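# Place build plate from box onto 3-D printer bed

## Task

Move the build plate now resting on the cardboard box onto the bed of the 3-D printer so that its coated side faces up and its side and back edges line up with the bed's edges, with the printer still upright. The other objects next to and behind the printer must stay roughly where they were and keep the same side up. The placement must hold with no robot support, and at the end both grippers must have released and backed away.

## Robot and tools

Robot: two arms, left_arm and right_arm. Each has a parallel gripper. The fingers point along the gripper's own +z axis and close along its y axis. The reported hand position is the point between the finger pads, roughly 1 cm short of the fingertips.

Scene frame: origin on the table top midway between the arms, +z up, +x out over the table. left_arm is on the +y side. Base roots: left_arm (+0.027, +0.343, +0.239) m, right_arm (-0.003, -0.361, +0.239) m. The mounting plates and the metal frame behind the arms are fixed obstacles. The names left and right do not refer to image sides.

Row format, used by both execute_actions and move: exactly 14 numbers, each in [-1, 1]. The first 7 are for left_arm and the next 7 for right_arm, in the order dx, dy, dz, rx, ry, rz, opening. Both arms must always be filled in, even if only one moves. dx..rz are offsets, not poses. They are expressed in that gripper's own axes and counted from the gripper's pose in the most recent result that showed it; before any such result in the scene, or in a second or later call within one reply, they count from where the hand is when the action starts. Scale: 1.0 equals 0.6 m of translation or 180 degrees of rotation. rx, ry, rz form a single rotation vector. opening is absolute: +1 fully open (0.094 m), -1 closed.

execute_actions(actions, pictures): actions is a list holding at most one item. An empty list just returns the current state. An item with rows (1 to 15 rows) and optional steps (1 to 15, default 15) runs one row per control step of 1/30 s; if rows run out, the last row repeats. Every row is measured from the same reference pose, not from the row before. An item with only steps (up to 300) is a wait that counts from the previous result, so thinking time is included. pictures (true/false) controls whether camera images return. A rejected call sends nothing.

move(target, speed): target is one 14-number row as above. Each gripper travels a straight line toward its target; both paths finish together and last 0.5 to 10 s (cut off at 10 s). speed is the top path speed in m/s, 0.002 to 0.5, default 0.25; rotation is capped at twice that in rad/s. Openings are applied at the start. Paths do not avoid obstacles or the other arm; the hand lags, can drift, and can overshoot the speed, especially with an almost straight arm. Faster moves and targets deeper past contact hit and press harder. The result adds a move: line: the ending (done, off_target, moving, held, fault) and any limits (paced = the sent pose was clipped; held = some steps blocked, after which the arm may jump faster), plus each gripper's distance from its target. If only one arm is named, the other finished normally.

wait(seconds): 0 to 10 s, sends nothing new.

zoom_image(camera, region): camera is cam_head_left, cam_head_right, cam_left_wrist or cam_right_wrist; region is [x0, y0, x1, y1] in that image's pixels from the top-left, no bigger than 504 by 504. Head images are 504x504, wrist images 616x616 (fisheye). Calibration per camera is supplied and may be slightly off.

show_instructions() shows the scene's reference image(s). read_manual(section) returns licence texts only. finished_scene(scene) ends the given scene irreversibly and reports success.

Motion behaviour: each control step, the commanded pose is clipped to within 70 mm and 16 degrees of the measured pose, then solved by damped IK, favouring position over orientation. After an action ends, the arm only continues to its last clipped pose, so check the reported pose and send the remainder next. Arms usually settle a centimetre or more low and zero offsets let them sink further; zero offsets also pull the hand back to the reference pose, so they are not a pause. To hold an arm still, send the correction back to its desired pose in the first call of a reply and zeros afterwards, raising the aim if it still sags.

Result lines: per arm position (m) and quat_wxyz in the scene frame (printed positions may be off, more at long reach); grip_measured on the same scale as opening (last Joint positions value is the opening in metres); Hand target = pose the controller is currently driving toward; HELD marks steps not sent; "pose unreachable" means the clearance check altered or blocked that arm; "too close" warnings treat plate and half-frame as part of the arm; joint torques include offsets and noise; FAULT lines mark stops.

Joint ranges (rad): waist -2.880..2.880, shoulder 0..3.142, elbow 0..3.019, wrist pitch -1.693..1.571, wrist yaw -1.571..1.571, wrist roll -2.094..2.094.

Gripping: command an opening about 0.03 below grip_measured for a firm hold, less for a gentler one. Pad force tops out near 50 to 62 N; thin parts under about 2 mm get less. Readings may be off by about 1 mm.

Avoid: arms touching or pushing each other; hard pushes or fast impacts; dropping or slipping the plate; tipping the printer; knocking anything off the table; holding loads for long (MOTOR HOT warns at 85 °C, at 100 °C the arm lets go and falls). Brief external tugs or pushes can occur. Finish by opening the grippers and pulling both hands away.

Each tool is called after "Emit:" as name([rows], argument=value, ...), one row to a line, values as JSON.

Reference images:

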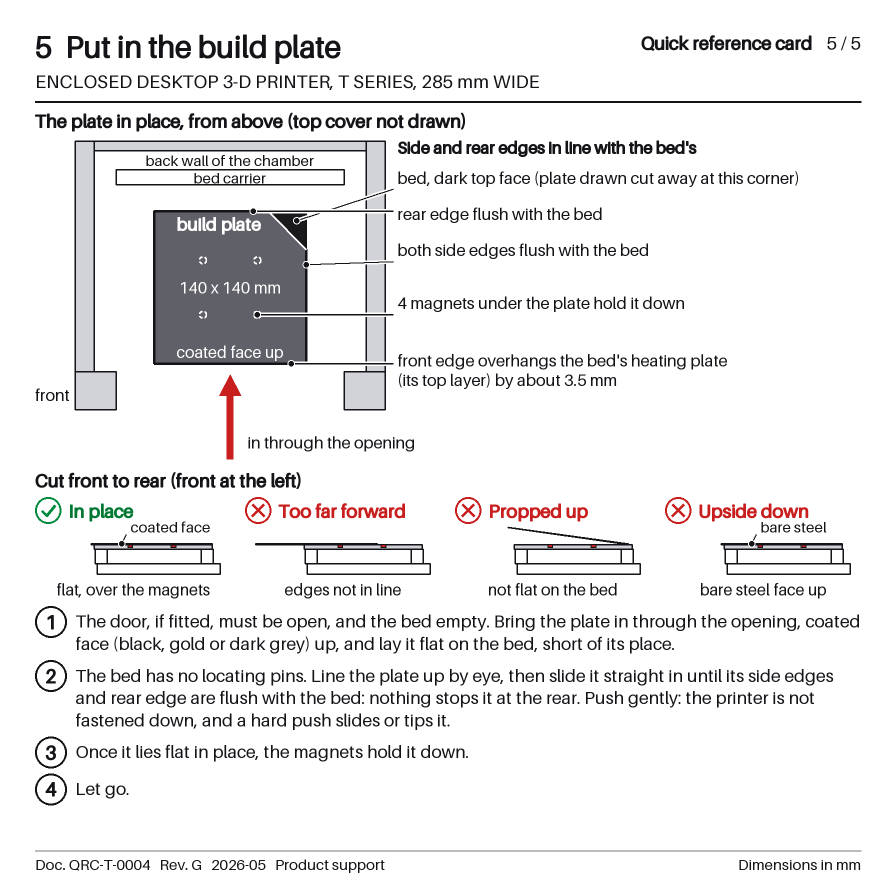

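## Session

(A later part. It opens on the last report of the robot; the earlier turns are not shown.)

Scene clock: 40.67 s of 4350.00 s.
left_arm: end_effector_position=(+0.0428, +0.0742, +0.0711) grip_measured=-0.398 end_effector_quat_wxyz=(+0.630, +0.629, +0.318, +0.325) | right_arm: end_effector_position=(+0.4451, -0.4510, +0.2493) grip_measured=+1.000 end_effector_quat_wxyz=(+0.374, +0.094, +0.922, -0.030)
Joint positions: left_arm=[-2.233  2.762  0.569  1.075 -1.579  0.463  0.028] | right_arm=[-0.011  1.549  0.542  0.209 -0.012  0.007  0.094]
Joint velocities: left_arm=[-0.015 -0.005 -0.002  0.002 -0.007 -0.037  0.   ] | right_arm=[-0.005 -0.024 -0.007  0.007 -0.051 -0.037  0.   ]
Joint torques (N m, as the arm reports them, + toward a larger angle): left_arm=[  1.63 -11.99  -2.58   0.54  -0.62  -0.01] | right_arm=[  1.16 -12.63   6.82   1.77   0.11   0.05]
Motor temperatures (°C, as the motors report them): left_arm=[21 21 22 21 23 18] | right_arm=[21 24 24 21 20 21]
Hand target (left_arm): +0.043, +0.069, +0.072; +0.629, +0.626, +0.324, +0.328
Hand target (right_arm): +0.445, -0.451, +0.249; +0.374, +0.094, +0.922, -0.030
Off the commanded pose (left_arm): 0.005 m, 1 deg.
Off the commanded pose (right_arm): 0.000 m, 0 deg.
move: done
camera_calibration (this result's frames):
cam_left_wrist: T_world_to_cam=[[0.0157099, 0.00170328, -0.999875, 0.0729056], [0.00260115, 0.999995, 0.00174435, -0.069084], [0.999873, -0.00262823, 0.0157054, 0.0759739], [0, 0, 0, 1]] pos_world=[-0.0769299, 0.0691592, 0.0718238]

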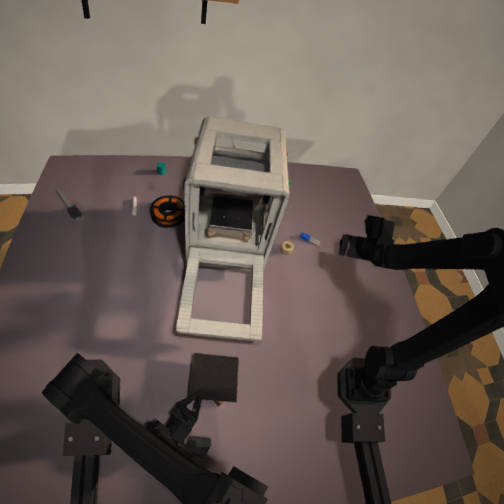

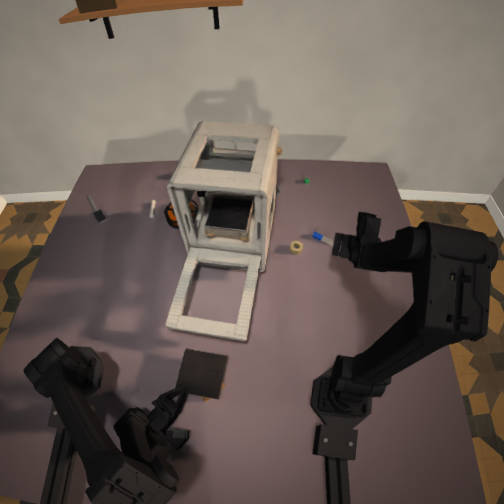

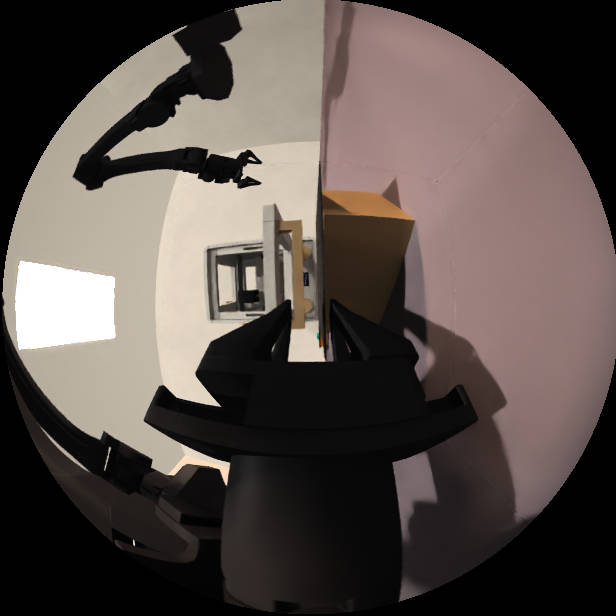

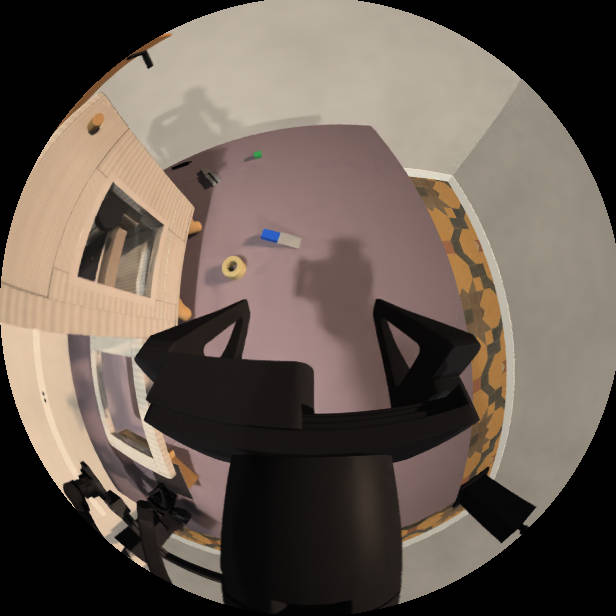

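About 2 cm in. Down a bit, slightly further, close, lift.

Emit:
move(target=[0.008,-0.019,0.014,0,0.012,0,-0.4,0,0,0,0,0,0,1], speed=0.02)

Emit:
execute_actions([
  {"rows":[[0,0,0,0,0,0,-0.5,0,0,0,0,0,0,1],[0,0,0,0,0,0,-0.6,0,0,0,0,0,0,1],[0,0,0,0,0,0,-0.7,0,0,0,0,0,0,1],[0,0,0,0,0,0,-0.75,0,0,0,0,0,0,1],[0,0,0,0,0,0,-0.8,0,0,0,0,0,0,1],[0,0,0,0,0,0,-0.85,0,0,0,0,0,0,1],[0,0,0,0,0,0,-0.9,0,0,0,0,0,0,1],[0,0,0,0,0,0,-0.95,0,0,0,0,0,0,1],[0,0,0,0,0,0,-1,0,0,0,0,0,0,1]]},
], pictures=false)

Emit:
move(target=[-0.1,0.5,0,0,0,0,-1,0,0,0,0,0,0,1], speed=0.1)

Scene clock: 44.47 s of 4350.00 s.
left_arm: end_effector_position=(+0.0471, +0.0715, +0.0655) grip_measured=-0.398 end_effector_quat_wxyz=(+0.628, +0.624, +0.328, +0.330) | right_arm: end_effector_position=(+0.4451, -0.4510, +0.2493) grip_measured=+1.000 end_effector_quat_wxyz=(+0.374, +0.094, +0.922, -0.030)
Joint positions: left_arm=[-2.209  2.772  0.588  1.075 -1.579  0.464  0.028] | right_arm=[-0.011  1.549  0.542  0.209 -0.012  0.007  0.094]
Joint velocities: left_arm=[-0.005  0.005 -0.007 -0.002  0.037 -0.037  0.   ] | right_arm=[-0.015 -0.024 -0.012  0.007 -0.095 -0.022  0.   ]
Joint torques (N m, as the arm reports them, + toward a larger angle): left_arm=[ 1.3  -8.57 -2.26  0.85 -0.56 -0.16] | right_arm=[  1.14 -12.42   6.85   1.68   0.08  -0.02]
Motor temperatures (°C, as the motors report them): left_arm=[21 21 22 21 23 18] | right_arm=[21 24 24 21 20 21]
Hand target (left_arm): +0.052, +0.074, +0.060; +0.624, +0.623, +0.330, +0.337
Hand target (right_arm): +0.445, -0.451, +0.249; +0.374, +0.094, +0.922, -0.030
Off the commanded pose (left_arm): 0.008 m, 1 deg.
Off the commanded pose (right_arm): 0.000 m, 0 deg.
move: done
camera_calibration (this result's frames):
cam_left_wrist: T_world_to_cam=[[0.0112926, -0.00413053, -0.999928, 0.0678453], [-0.0218317, 0.999752, -0.00437636, -0.0647233], [0.999698, 0.0218795, 0.0111997, 0.0703171], [0, 0, 0, 1]] pos_world=[-0.0724751, 0.063449, 0.0667697]

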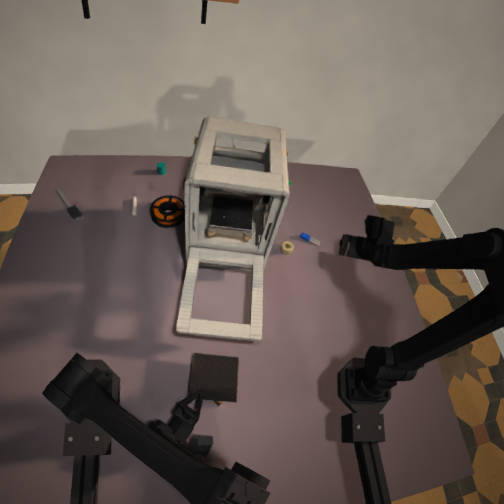

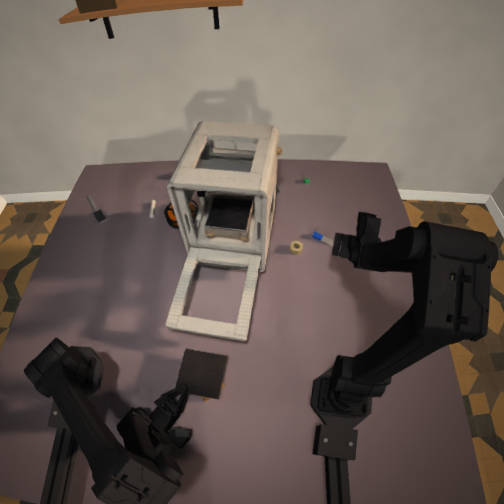

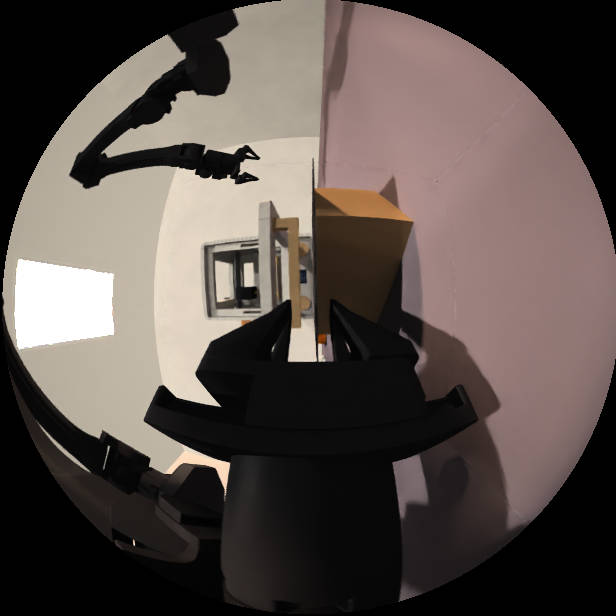

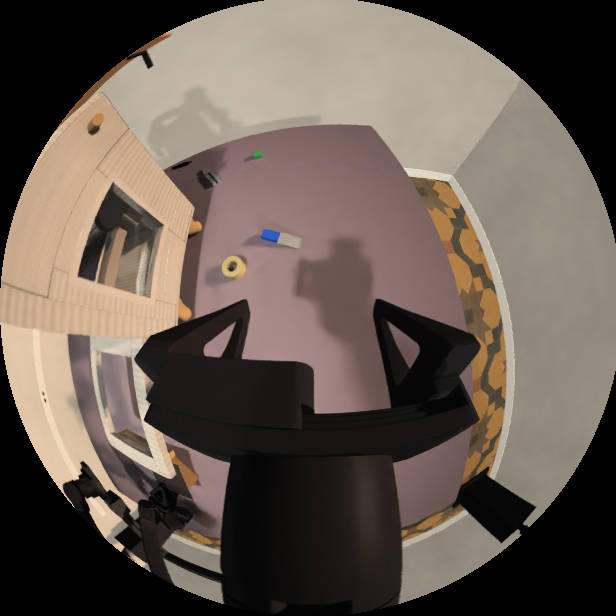

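Scene clock: 44.97 s of 4350.00 s.
left_arm: end_effector_position=(+0.0469, +0.0712, +0.0649) grip_measured=-0.987 end_effector_quat_wxyz=(+0.627, +0.625, +0.328, +0.329) | right_arm: end_effector_position=(+0.4451, -0.4510, +0.2493) grip_measured=+1.000 end_effector_quat_wxyz=(+0.374, +0.094, +0.922, -0.030)
Joint positions: left_arm=[-2.209  2.772  0.588  1.075 -1.575  0.464  0.001] | right_arm=[-0.011  1.549  0.542  0.209 -0.012  0.007  0.094]
Joint velocities: left_arm=[ 0.015 -0.005  0.017 -0.007 -0.037  0.051 -0.   ] | right_arm=[-0.015  0.005 -0.017  0.002 -0.11   0.007  0.   ]
Joint torques (N m, as the arm reports them, + toward a larger angle): left_arm=[ -0.04 -10.37  -3.48   0.69  -0.74  -0.14] | right_arm=[  0.41 -12.37   6.74   1.64   0.06   0.  ]
Motor temperatures (°C, as the motors report them): left_arm=[21 21 22 21 23 18] | right_arm=[21 24 24 21 20 21]
Hand target (left_arm): +0.047, +0.071, +0.065; +0.628, +0.624, +0.328, +0.330
Hand target (right_arm): +0.445, -0.451, +0.249; +0.374, +0.094, +0.922, -0.030
Off the commanded pose (left_arm): 0.001 m, 0 deg.
Off the commanded pose (right_arm): 0.000 m, 0 deg.
Steps of this call (steps 1 to 15: all 15 steps of this action). Readings (end_effector_position):
1: left_arm (+0.0471, +0.0715, +0.0655) | right_arm (+0.4451, -0.4510, +0.2493)
2: left_arm (+0.0471, +0.0715, +0.0655) | right_arm (+0.4451, -0.4510, +0.2493)
4: left_arm (+0.0471, +0.0715, +0.0655) | right_arm (+0.4451, -0.4510, +0.2493)
8: left_arm (+0.0471, +0.0715, +0.0655) | right_arm (+0.4451, -0.4510, +0.2493)
15: the state above

Scene clock: 48.77 s of 4350.00 s.
left_arm: end_effector_position=(+0.0100, +0.0173, +0.3586) grip_measured=-0.987 end_effector_quat_wxyz=(+0.626, +0.627, +0.328, +0.328) | right_arm: end_effector_position=(+0.4451, -0.4510, +0.2493) grip_measured=+1.000 end_effector_quat_wxyz=(+0.374, +0.094, +0.922, -0.030)
Joint positions: left_arm=[-2.209  1.564  0.319  0.854 -1.57   1.183  0.001] | right_arm=[-0.011  1.549  0.542  0.209 -0.012  0.007  0.094]
Joint velocities: left_arm=[-0.005 -0.005  0.002  0.027 -0.037 -0.022 -0.001] | right_arm=[-0.015 -0.015 -0.007 -0.012 -0.022  0.007  0.   ]
Joint torques (N m, as the arm reports them, + toward a larger angle): left_arm=[ 1.43 -8.15  4.75  0.82 -0.24 -0.06] | right_arm=[  0.5  -12.71   6.69   1.59   0.11   0.01]
Motor temperatures (°C, as the motors report them): left_arm=[21 21 22 21 23 18] | right_arm=[21 24 24 21 20 21]
Hand target (left_arm): +0.010, +0.014, +0.363; +0.625, +0.626, +0.330, +0.330
Hand target (right_arm): +0.445, -0.451, +0.249; +0.374, +0.094, +0.922, -0.030
Off the commanded pose (left_arm): 0.008 m, 0 deg.
Off the commanded pose (right_arm): 0.000 m, 0 deg.
move: done
camera_calibration (this result's frames):
cam_left_wrist: T_world_to_cam=[[0.00589035, 0.000959333, -0.999982, 0.3611], [-0.0174626, 0.999847, 0.000856341, -0.0120219], [0.99983, 0.0174572, 0.0059062, 0.107273], [0, 0, 0, 1]] pos_world=[-0.109592, 0.00980096, 0.360471]

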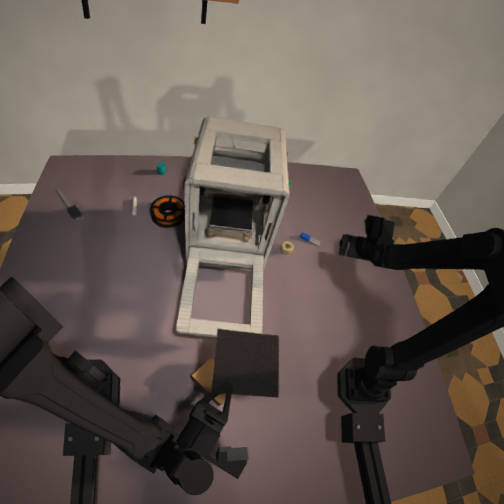

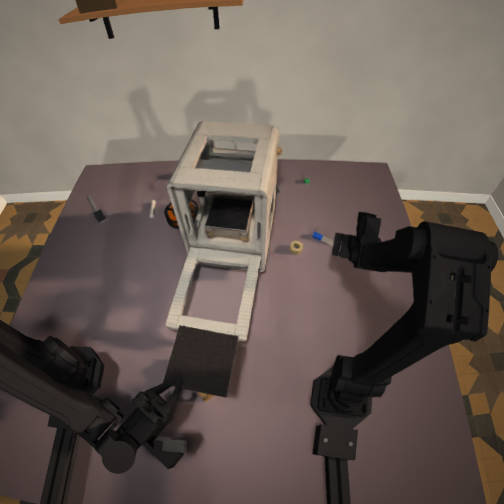

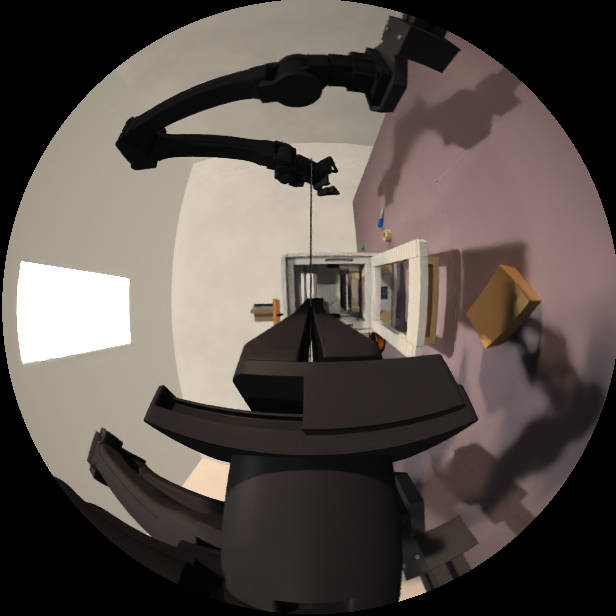

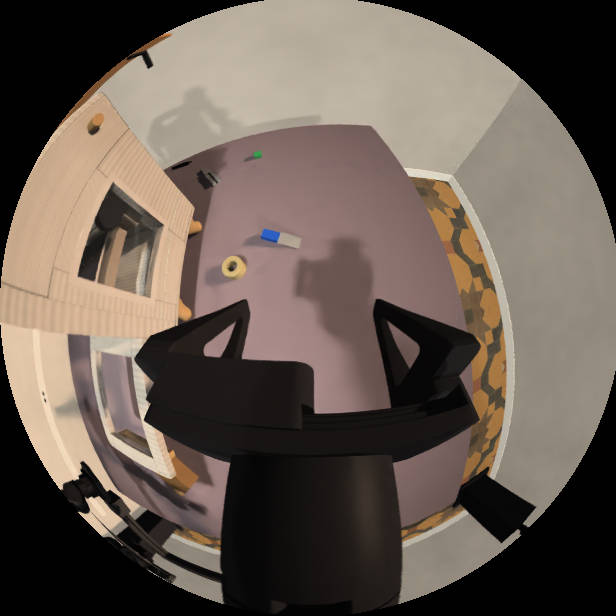

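Emit:
move(target=[0.153,0.02,0.278,0,0,0,-1,0,0,0,0,0,0,1], speed=0.1)

Emit:
move(target=[0.22,-0.14,0.17,0,0,0,-1,0,0,0,0,0,0,1], speed=0.1)

Scene clock: 54.10 s of 4350.00 s.
left_arm: end_effector_position=(+0.1965, -0.0015, +0.3652) grip_measured=-0.988 end_effector_quat_wxyz=(+0.616, +0.639, +0.322, +0.330) | right_arm: end_effector_position=(+0.4451, -0.4510, +0.2493) grip_measured=+1.000 end_effector_quat_wxyz=(+0.374, +0.094, +0.922, -0.030)
Joint positions: left_arm=[-1.486  1.596  0.222  1.341 -0.843  1.572  0.001] | right_arm=[-0.011  1.549  0.542  0.209 -0.012  0.007  0.094]
Joint velocities: left_arm=[ 0.005  0.005  0.002  0.002 -0.007  0.037 -0.001] | right_arm=[-0.015  0.005  0.012 -0.012 -0.066  0.007  0.   ]
Joint torques (N m, as the arm reports them, + toward a larger angle): left_arm=[ 1.09 -6.82  3.83  2.23  0.13 -0.14] | right_arm=[  1.06 -13.14   6.9    1.75   0.1    0.02]
Motor temperatures (°C, as the motors report them): left_arm=[21 21 22 21 23 18] | right_arm=[21 24 24 21 20 21]
Hand target (left_arm): +0.200, -0.005, +0.372; +0.625, +0.628, +0.328, +0.328
Hand target (right_arm): +0.445, -0.451, +0.249; +0.374, +0.094, +0.922, -0.030
Off the commanded pose (left_arm): 0.006 m, 2 deg.
Off the commanded pose (right_arm): 0.000 m, 0 deg.
move: done
camera_calibration (this result's frames):
cam_left_wrist: T_world_to_cam=[[0.00131677, 0.0320899, -0.999484, 0.367405], [-0.0126821, 0.999405, 0.0320707, -0.00236993], [0.999919, 0.0126334, 0.00172295, -0.0774738], [0, 0, 0, 1]] pos_world=[0.0769537, -0.00844271, 0.367425]

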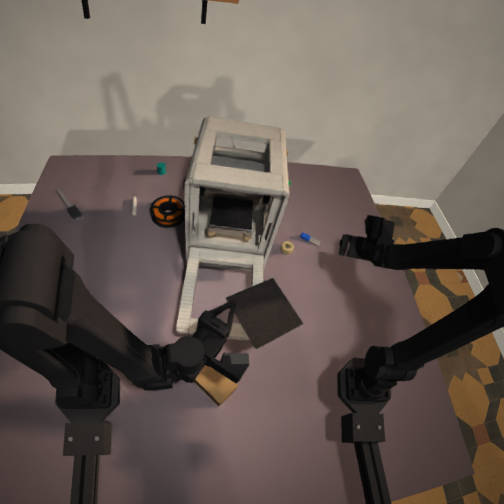

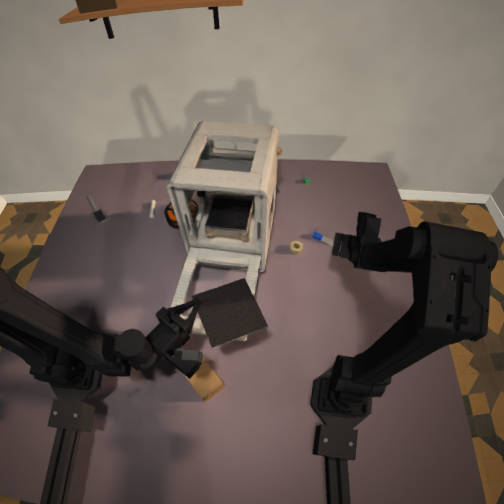

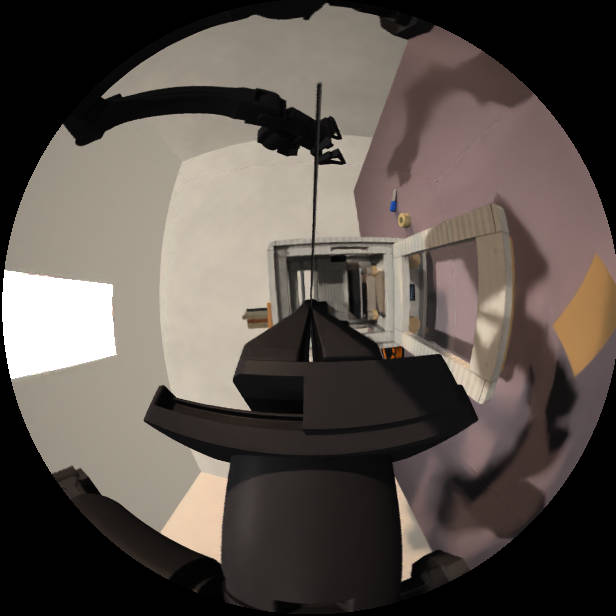

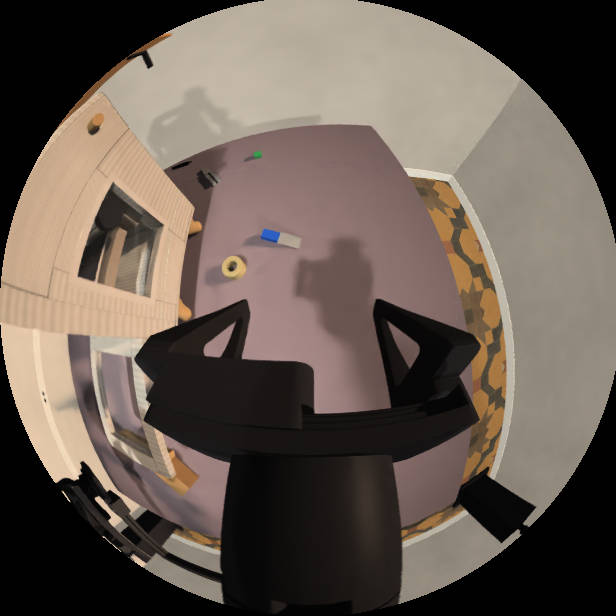

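Scene clock: 56.33 s of 4350.00 s.
left_arm: end_effector_position=(+0.3501, +0.0534, +0.2755) grip_measured=-0.988 end_effector_quat_wxyz=(+0.576, +0.675, +0.336, +0.314) | right_arm: end_effector_position=(+0.4451, -0.4510, +0.2493) grip_measured=+1.000 end_effector_quat_wxyz=(+0.374, +0.094, +0.922, -0.030)
Joint positions: left_arm=[-0.84   1.982  0.298  1.544 -0.196  1.583  0.001] | right_arm=[-0.011  1.549  0.542  0.209 -0.012  0.007  0.094]
Joint velocities: left_arm=[ 0.005  0.005 -0.002 -0.017  0.007 -0.066 -0.   ] | right_arm=[-0.005 -0.015  0.012  0.012  0.051 -0.081  0.   ]
Joint torques (N m, as the arm reports them, + toward a larger angle): left_arm=[ 0.58 -9.71  2.03  3.12  0.08 -0.12] | right_arm=[  0.85 -12.21   7.03   1.75   0.06   0.03]
Motor temperatures (°C, as the motors report them): left_arm=[21 21 22 21 23 18] | right_arm=[21 24 24 21 20 21]
Hand target (left_arm): +0.357, +0.051, +0.284; +0.592, +0.660, +0.333, +0.321
Hand target (right_arm): +0.445, -0.451, +0.249; +0.374, +0.094, +0.922, -0.030
Off the commanded pose (left_arm): 0.009 m, 7 deg.
Off the commanded pose (right_arm): 0.000 m, 0 deg.
joint sent to its limit (left arm) — the command would take joint 4 (wrist pitch) past its upper limit, so that joint was sent only as far as its limit.
move: off_target (left_arm)
camera_calibration (this result's frames):
cam_left_wrist: T_world_to_cam=[[-0.0852534, 0.108487, -0.990435, 0.299489], [-0.0064731, 0.993973, 0.109432, -0.0755982], [0.996338, 0.0157406, -0.0840374, -0.206799], [0, 0, 0, 1]] pos_world=[0.231085, 0.045907, 0.287518]

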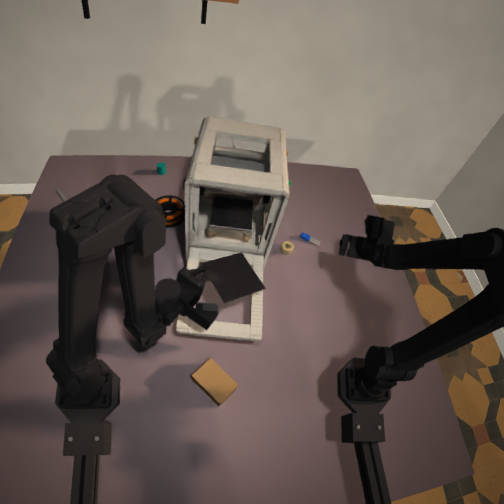

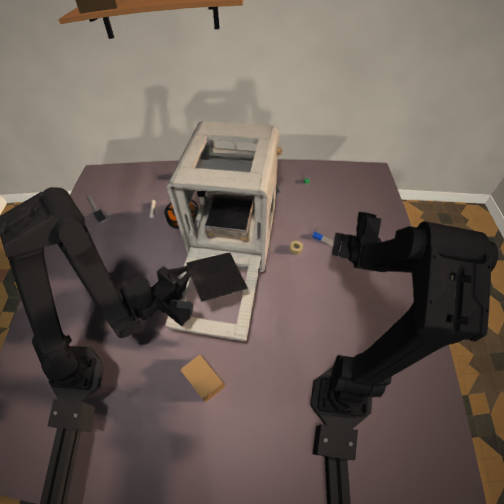

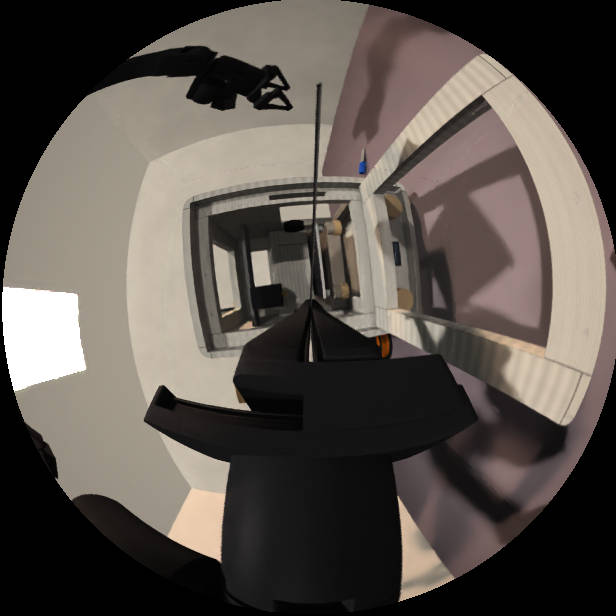

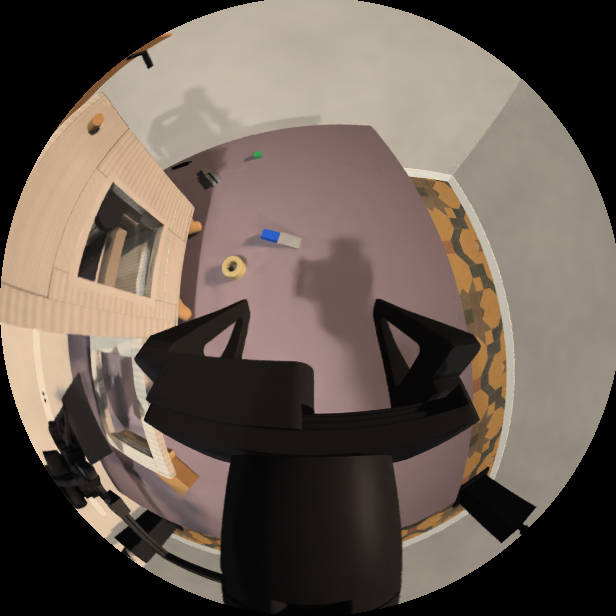

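Emit:
move(target=[0,0.01,0,-0.045,0.305,-0.021,-1,0,0,0,0,0,0,1], speed=0.1)

Emit:
zoom_image(camera="cam_head_left", region=[160, 170, 320, 330])

Scene clock: 65.20 s of 4350.00 s.
left_arm: end_effector_position=(+0.3499, +0.0639, +0.2798) grip_measured=-0.988 end_effector_quat_wxyz=(+0.393, +0.417, +0.570, +0.589) | right_arm: end_effector_position=(+0.4451, -0.4510, +0.2493) grip_measured=+1.000 end_effector_quat_wxyz=(+0.374, +0.094, +0.922, -0.030)
Joint positions: left_arm=[-1.157  2.117  0.61   1.552 -1.476  1.658  0.001] | right_arm=[-0.011  1.549  0.542  0.209 -0.012  0.007  0.094]
Joint velocities: left_arm=[ 0.015 -0.005 -0.007 -0.002  0.007  0.022 -0.001] | right_arm=[ 0.005 -0.015  0.002 -0.022 -0.022  0.022  0.   ]
Joint torques (N m, as the arm reports them, + toward a larger angle): left_arm=[ -1.34 -11.4    3.45   2.19  -0.14  -0.16] | right_arm=[  0.9  -12.31   6.86   1.77   0.09   0.  ]
Motor temperatures (°C, as the motors report them): left_arm=[21 21 22 21 23 18] | right_arm=[21 24 24 21 20 21]
Hand target (left_arm): +0.348, +0.054, +0.279; +0.407, +0.409, +0.574, +0.580
Hand target (right_arm): +0.445, -0.451, +0.249; +0.374, +0.094, +0.922, -0.030
Off the commanded pose (left_arm): 0.011 m, 3 deg.
Off the commanded pose (right_arm): 0.000 m, 0 deg.
joint sent to its limit (left arm) — the command would take joint 4 (wrist pitch) past its upper limit, so that joint was sent only as far as its limit.
After step 90, 0.77 s passed at rest.
move: off_target (left_arm)
camera_calibration (this result's frames):
cam_left_wrist: T_world_to_cam=[[-0.0081729, 0.04502, -0.998953, 0.282096], [-0.827523, 0.560517, 0.0320313, 0.25018], [0.561372, 0.826918, 0.0326741, -0.138771], [0, 0, 0, 1]] pos_world=[0.287238, -0.0381777, 0.278321]

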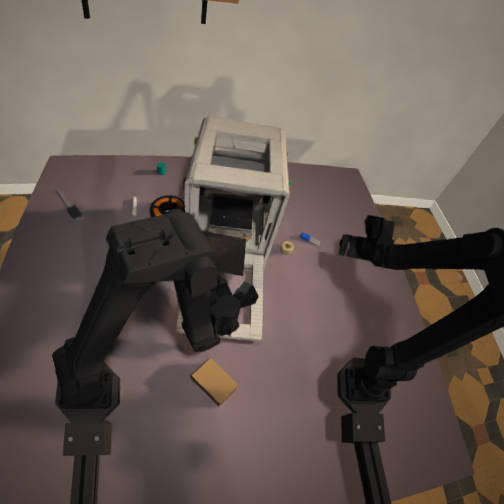

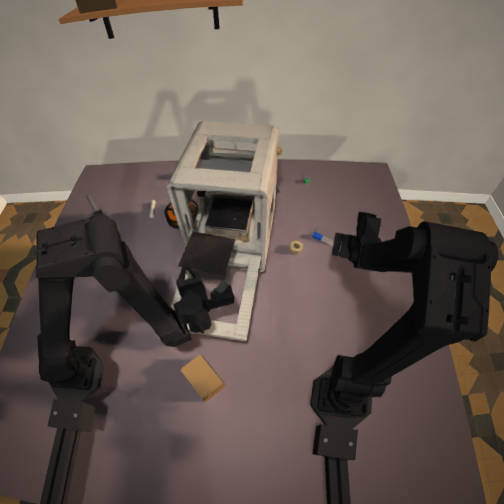

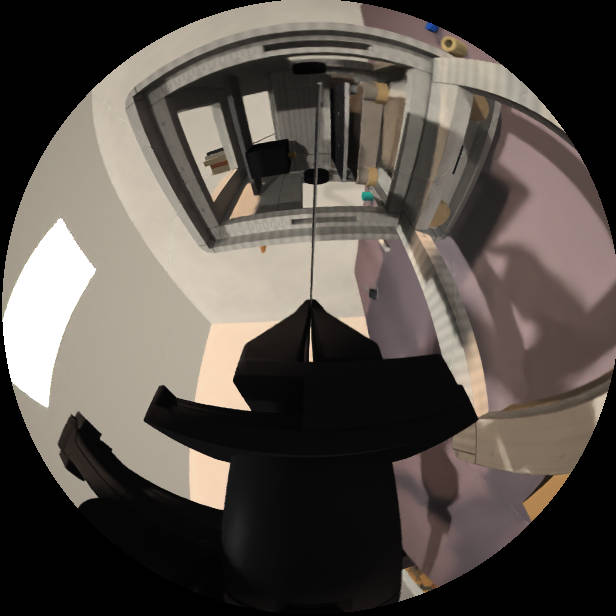

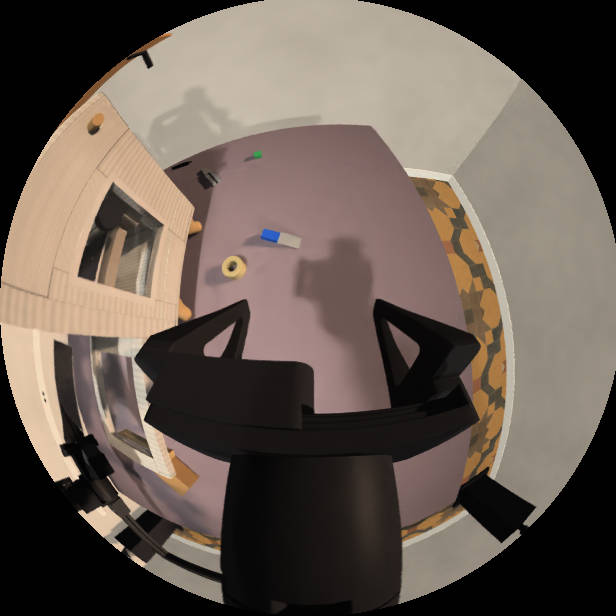

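Region (160, 170, 320, 330) of cam_head_left's 504x504 image, scaled by 3.150, with more detail than that image has.

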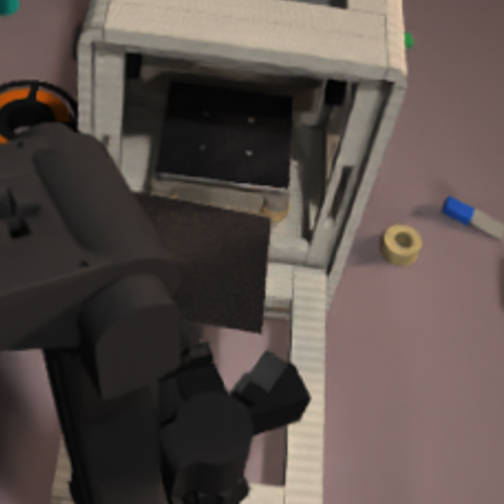

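Emit:
move(target=[-0.19,-0.025,0.27,0,0.012,-0.02,-1,0,0,0,0,0,0,1], speed=0.06)

Emit:
zoom_image(camera="cam_head_right", region=[170, 170, 290, 290])

Emit:
zoom_image(camera="cam_left_wrist", region=[200, 20, 520, 340])

Scene clock: 70.73 s of 4350.00 s.
left_arm: end_effector_position=(+0.5269, +0.0157, +0.2567) grip_measured=-0.988 end_effector_quat_wxyz=(+0.393, +0.401, +0.582, +0.588) | right_arm: end_effector_position=(+0.4451, -0.4510, +0.2493) grip_measured=+1.000 end_effector_quat_wxyz=(+0.374, +0.094, +0.922, -0.030)
Joint positions: left_arm=[-0.886  2.267  1.036  1.241 -1.234  1.595  0.001] | right_arm=[-0.011  1.549  0.542  0.209 -0.012  0.007  0.094]
Joint velocities: left_arm=[-0.005 -0.005  0.017 -0.022 -0.037 -0.022 -0.002] | right_arm=[-0.015  0.005  0.002 -0.002 -0.037 -0.037  0.   ]
Joint torques (N m, as the arm reports them, + toward a larger angle): left_arm=[  1.51 -16.17   6.67   0.56   0.14  -0.38] | right_arm=[  0.4  -12.84   6.74   1.68   0.1    0.  ]
Motor temperatures (°C, as the motors report them): left_arm=[21 21 22 21 23 18] | right_arm=[21 24 24 21 20 21]
Hand target (left_arm): +0.540, +0.012, +0.257; +0.401, +0.387, +0.589, +0.585
Hand target (right_arm): +0.445, -0.451, +0.249; +0.374, +0.094, +0.922, -0.030
Off the commanded pose (left_arm): 0.015 m, 2 deg.
Off the commanded pose (right_arm): 0.000 m, 0 deg.
move: off_target (left_arm)
camera_calibration (this result's frames):
cam_left_wrist: T_world_to_cam=[[0.0000910618, 0.0182529, -0.999833, 0.258907], [-0.843559, 0.536948, 0.00972565, 0.438915], [0.537036, 0.843418, 0.0154463, -0.180504], [0, 0, 0, 1]] pos_world=[0.467164, -0.0881602, 0.257383]

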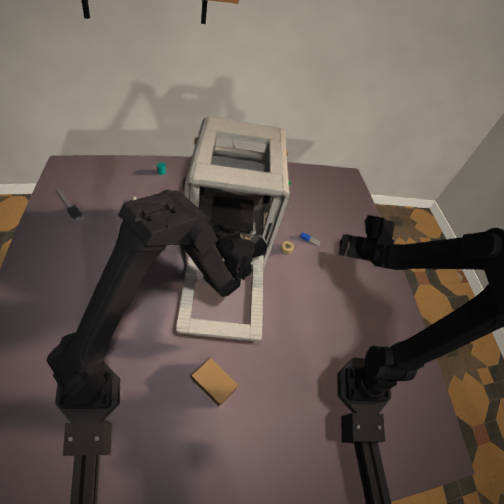

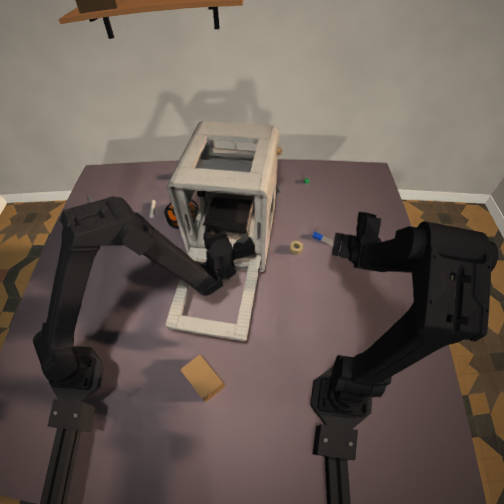

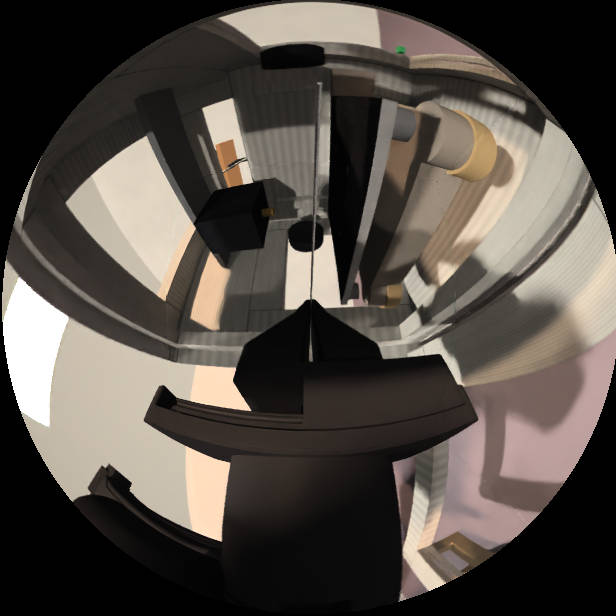

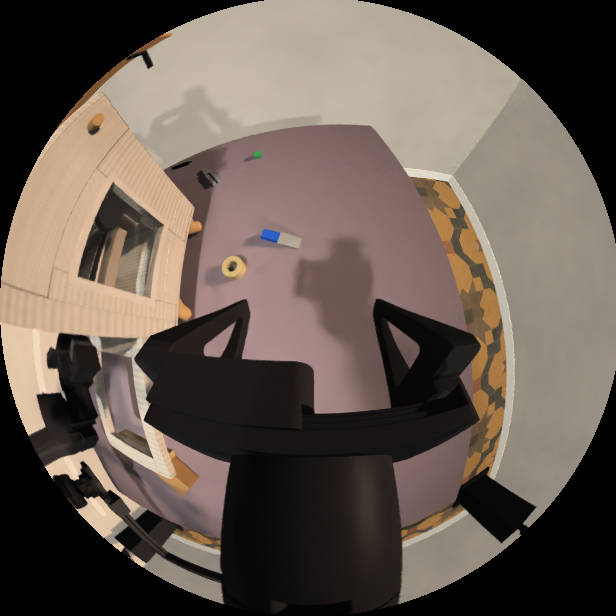

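Region (170, 170, 290, 290) of cam_head_right's 504x504 image, scaled by 4.200, with more detail than that image has.

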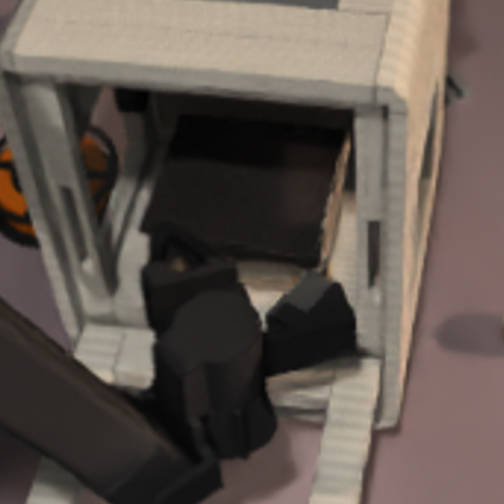

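Region (200, 20, 520, 340) of cam_left_wrist's 616x616 image, scaled by 1.575, with more detail than that image has.

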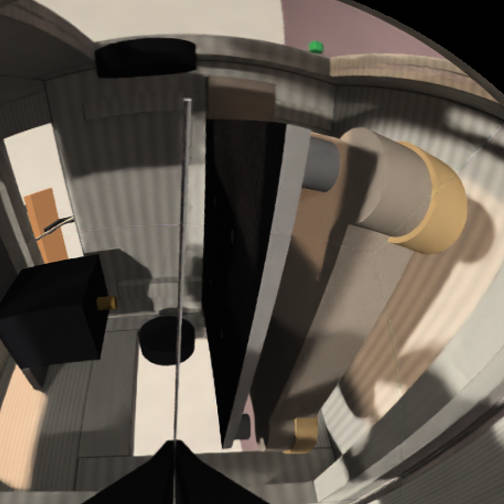

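Emit:
move(target=[0,-0.04,0,0,0,-0.008,-1,0,0,0,0,0,0,1], speed=0.015)

Emit:
zoom_image(camera="cam_left_wrist", region=[200, 20, 520, 340])

Scene clock: 74.63 s of 4350.00 s.
left_arm: end_effector_position=(+0.5239, +0.0191, +0.2375) grip_measured=-0.988 end_effector_quat_wxyz=(+0.390, +0.403, +0.584, +0.586) | right_arm: end_effector_position=(+0.4451, -0.4510, +0.2493) grip_measured=+1.000 end_effector_quat_wxyz=(+0.374, +0.094, +0.922, -0.030)
Joint positions: left_arm=[-0.886  2.304  1.036  1.251 -1.234  1.572  0.001] | right_arm=[-0.011  1.549  0.542  0.209 -0.012  0.007  0.094]
Joint velocities: left_arm=[-0.024 -0.005 -0.007  0.022 -0.037 -0.022  0.001] | right_arm=[-0.015  0.005 -0.002 -0.002 -0.051  0.022  0.   ]
Joint torques (N m, as the arm reports them, + toward a larger angle): left_arm=[  0.24 -14.9    5.03   2.4    0.03  -0.17] | right_arm=[  0.47 -12.76   6.93   1.85   0.08   0.01]
Motor temperatures (°C, as the motors report them): left_arm=[21 21 23 21 23 18] | right_arm=[21 24 24 21 20 21]
Hand target (left_arm): +0.526, +0.017, +0.233; +0.400, +0.394, +0.588, +0.583
Hand target (right_arm): +0.445, -0.451, +0.249; +0.374, +0.094, +0.922, -0.030
Off the commanded pose (left_arm): 0.006 m, 2 deg.
Off the commanded pose (right_arm): 0.000 m, 0 deg.
move: done
camera_calibration (this result's frames):
cam_left_wrist: T_world_to_cam=[[-0.0092413, 0.0178442, -0.999798, 0.244535], [-0.843442, 0.53694, 0.0173793, 0.432845], [0.537141, 0.843432, 0.0100886, -0.18024], [0, 0, 0, 1]] pos_world=[0.464154, -0.0847548, 0.238781]

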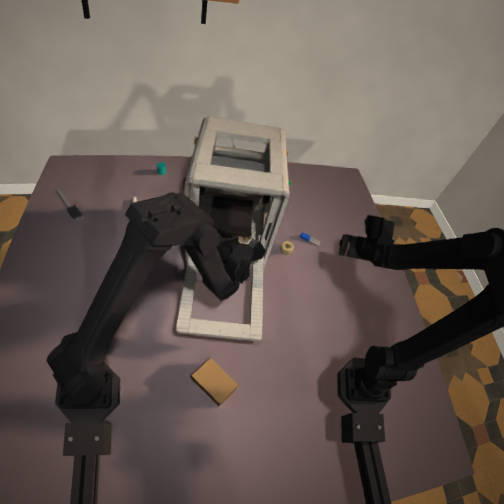

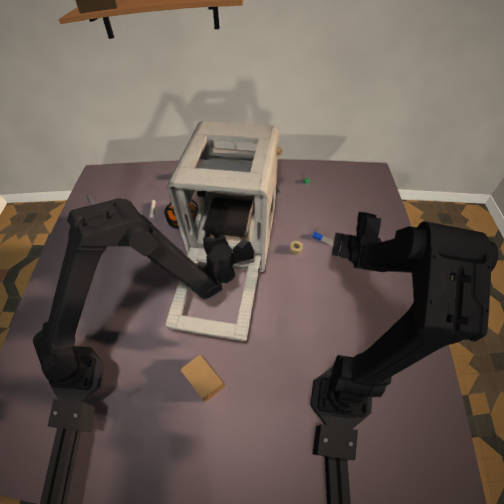

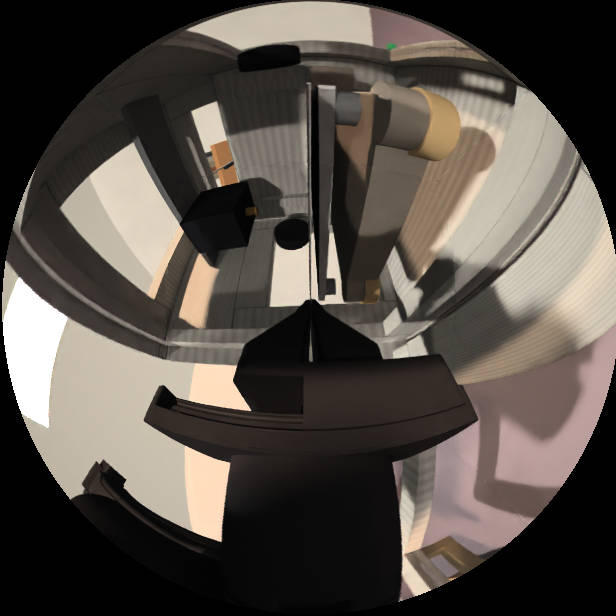

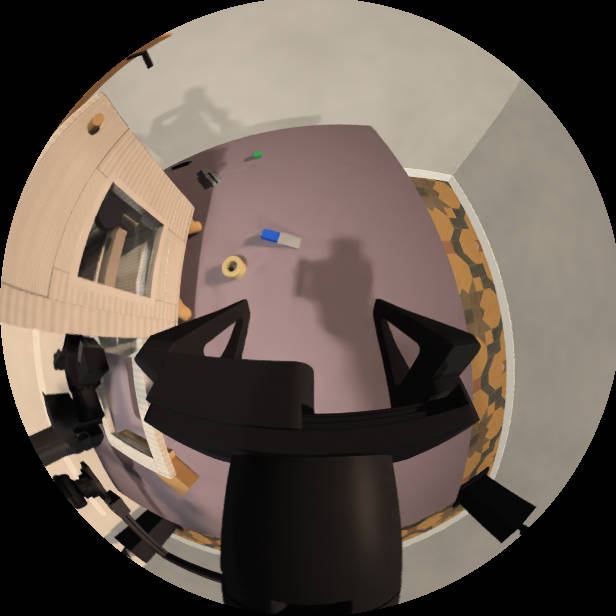

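Region (200, 20, 520, 340) of cam_left_wrist's 616x616 image, scaled by 1.575, with more detail than that image has.

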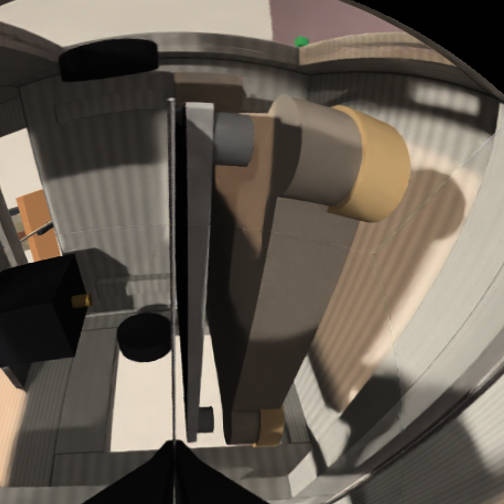

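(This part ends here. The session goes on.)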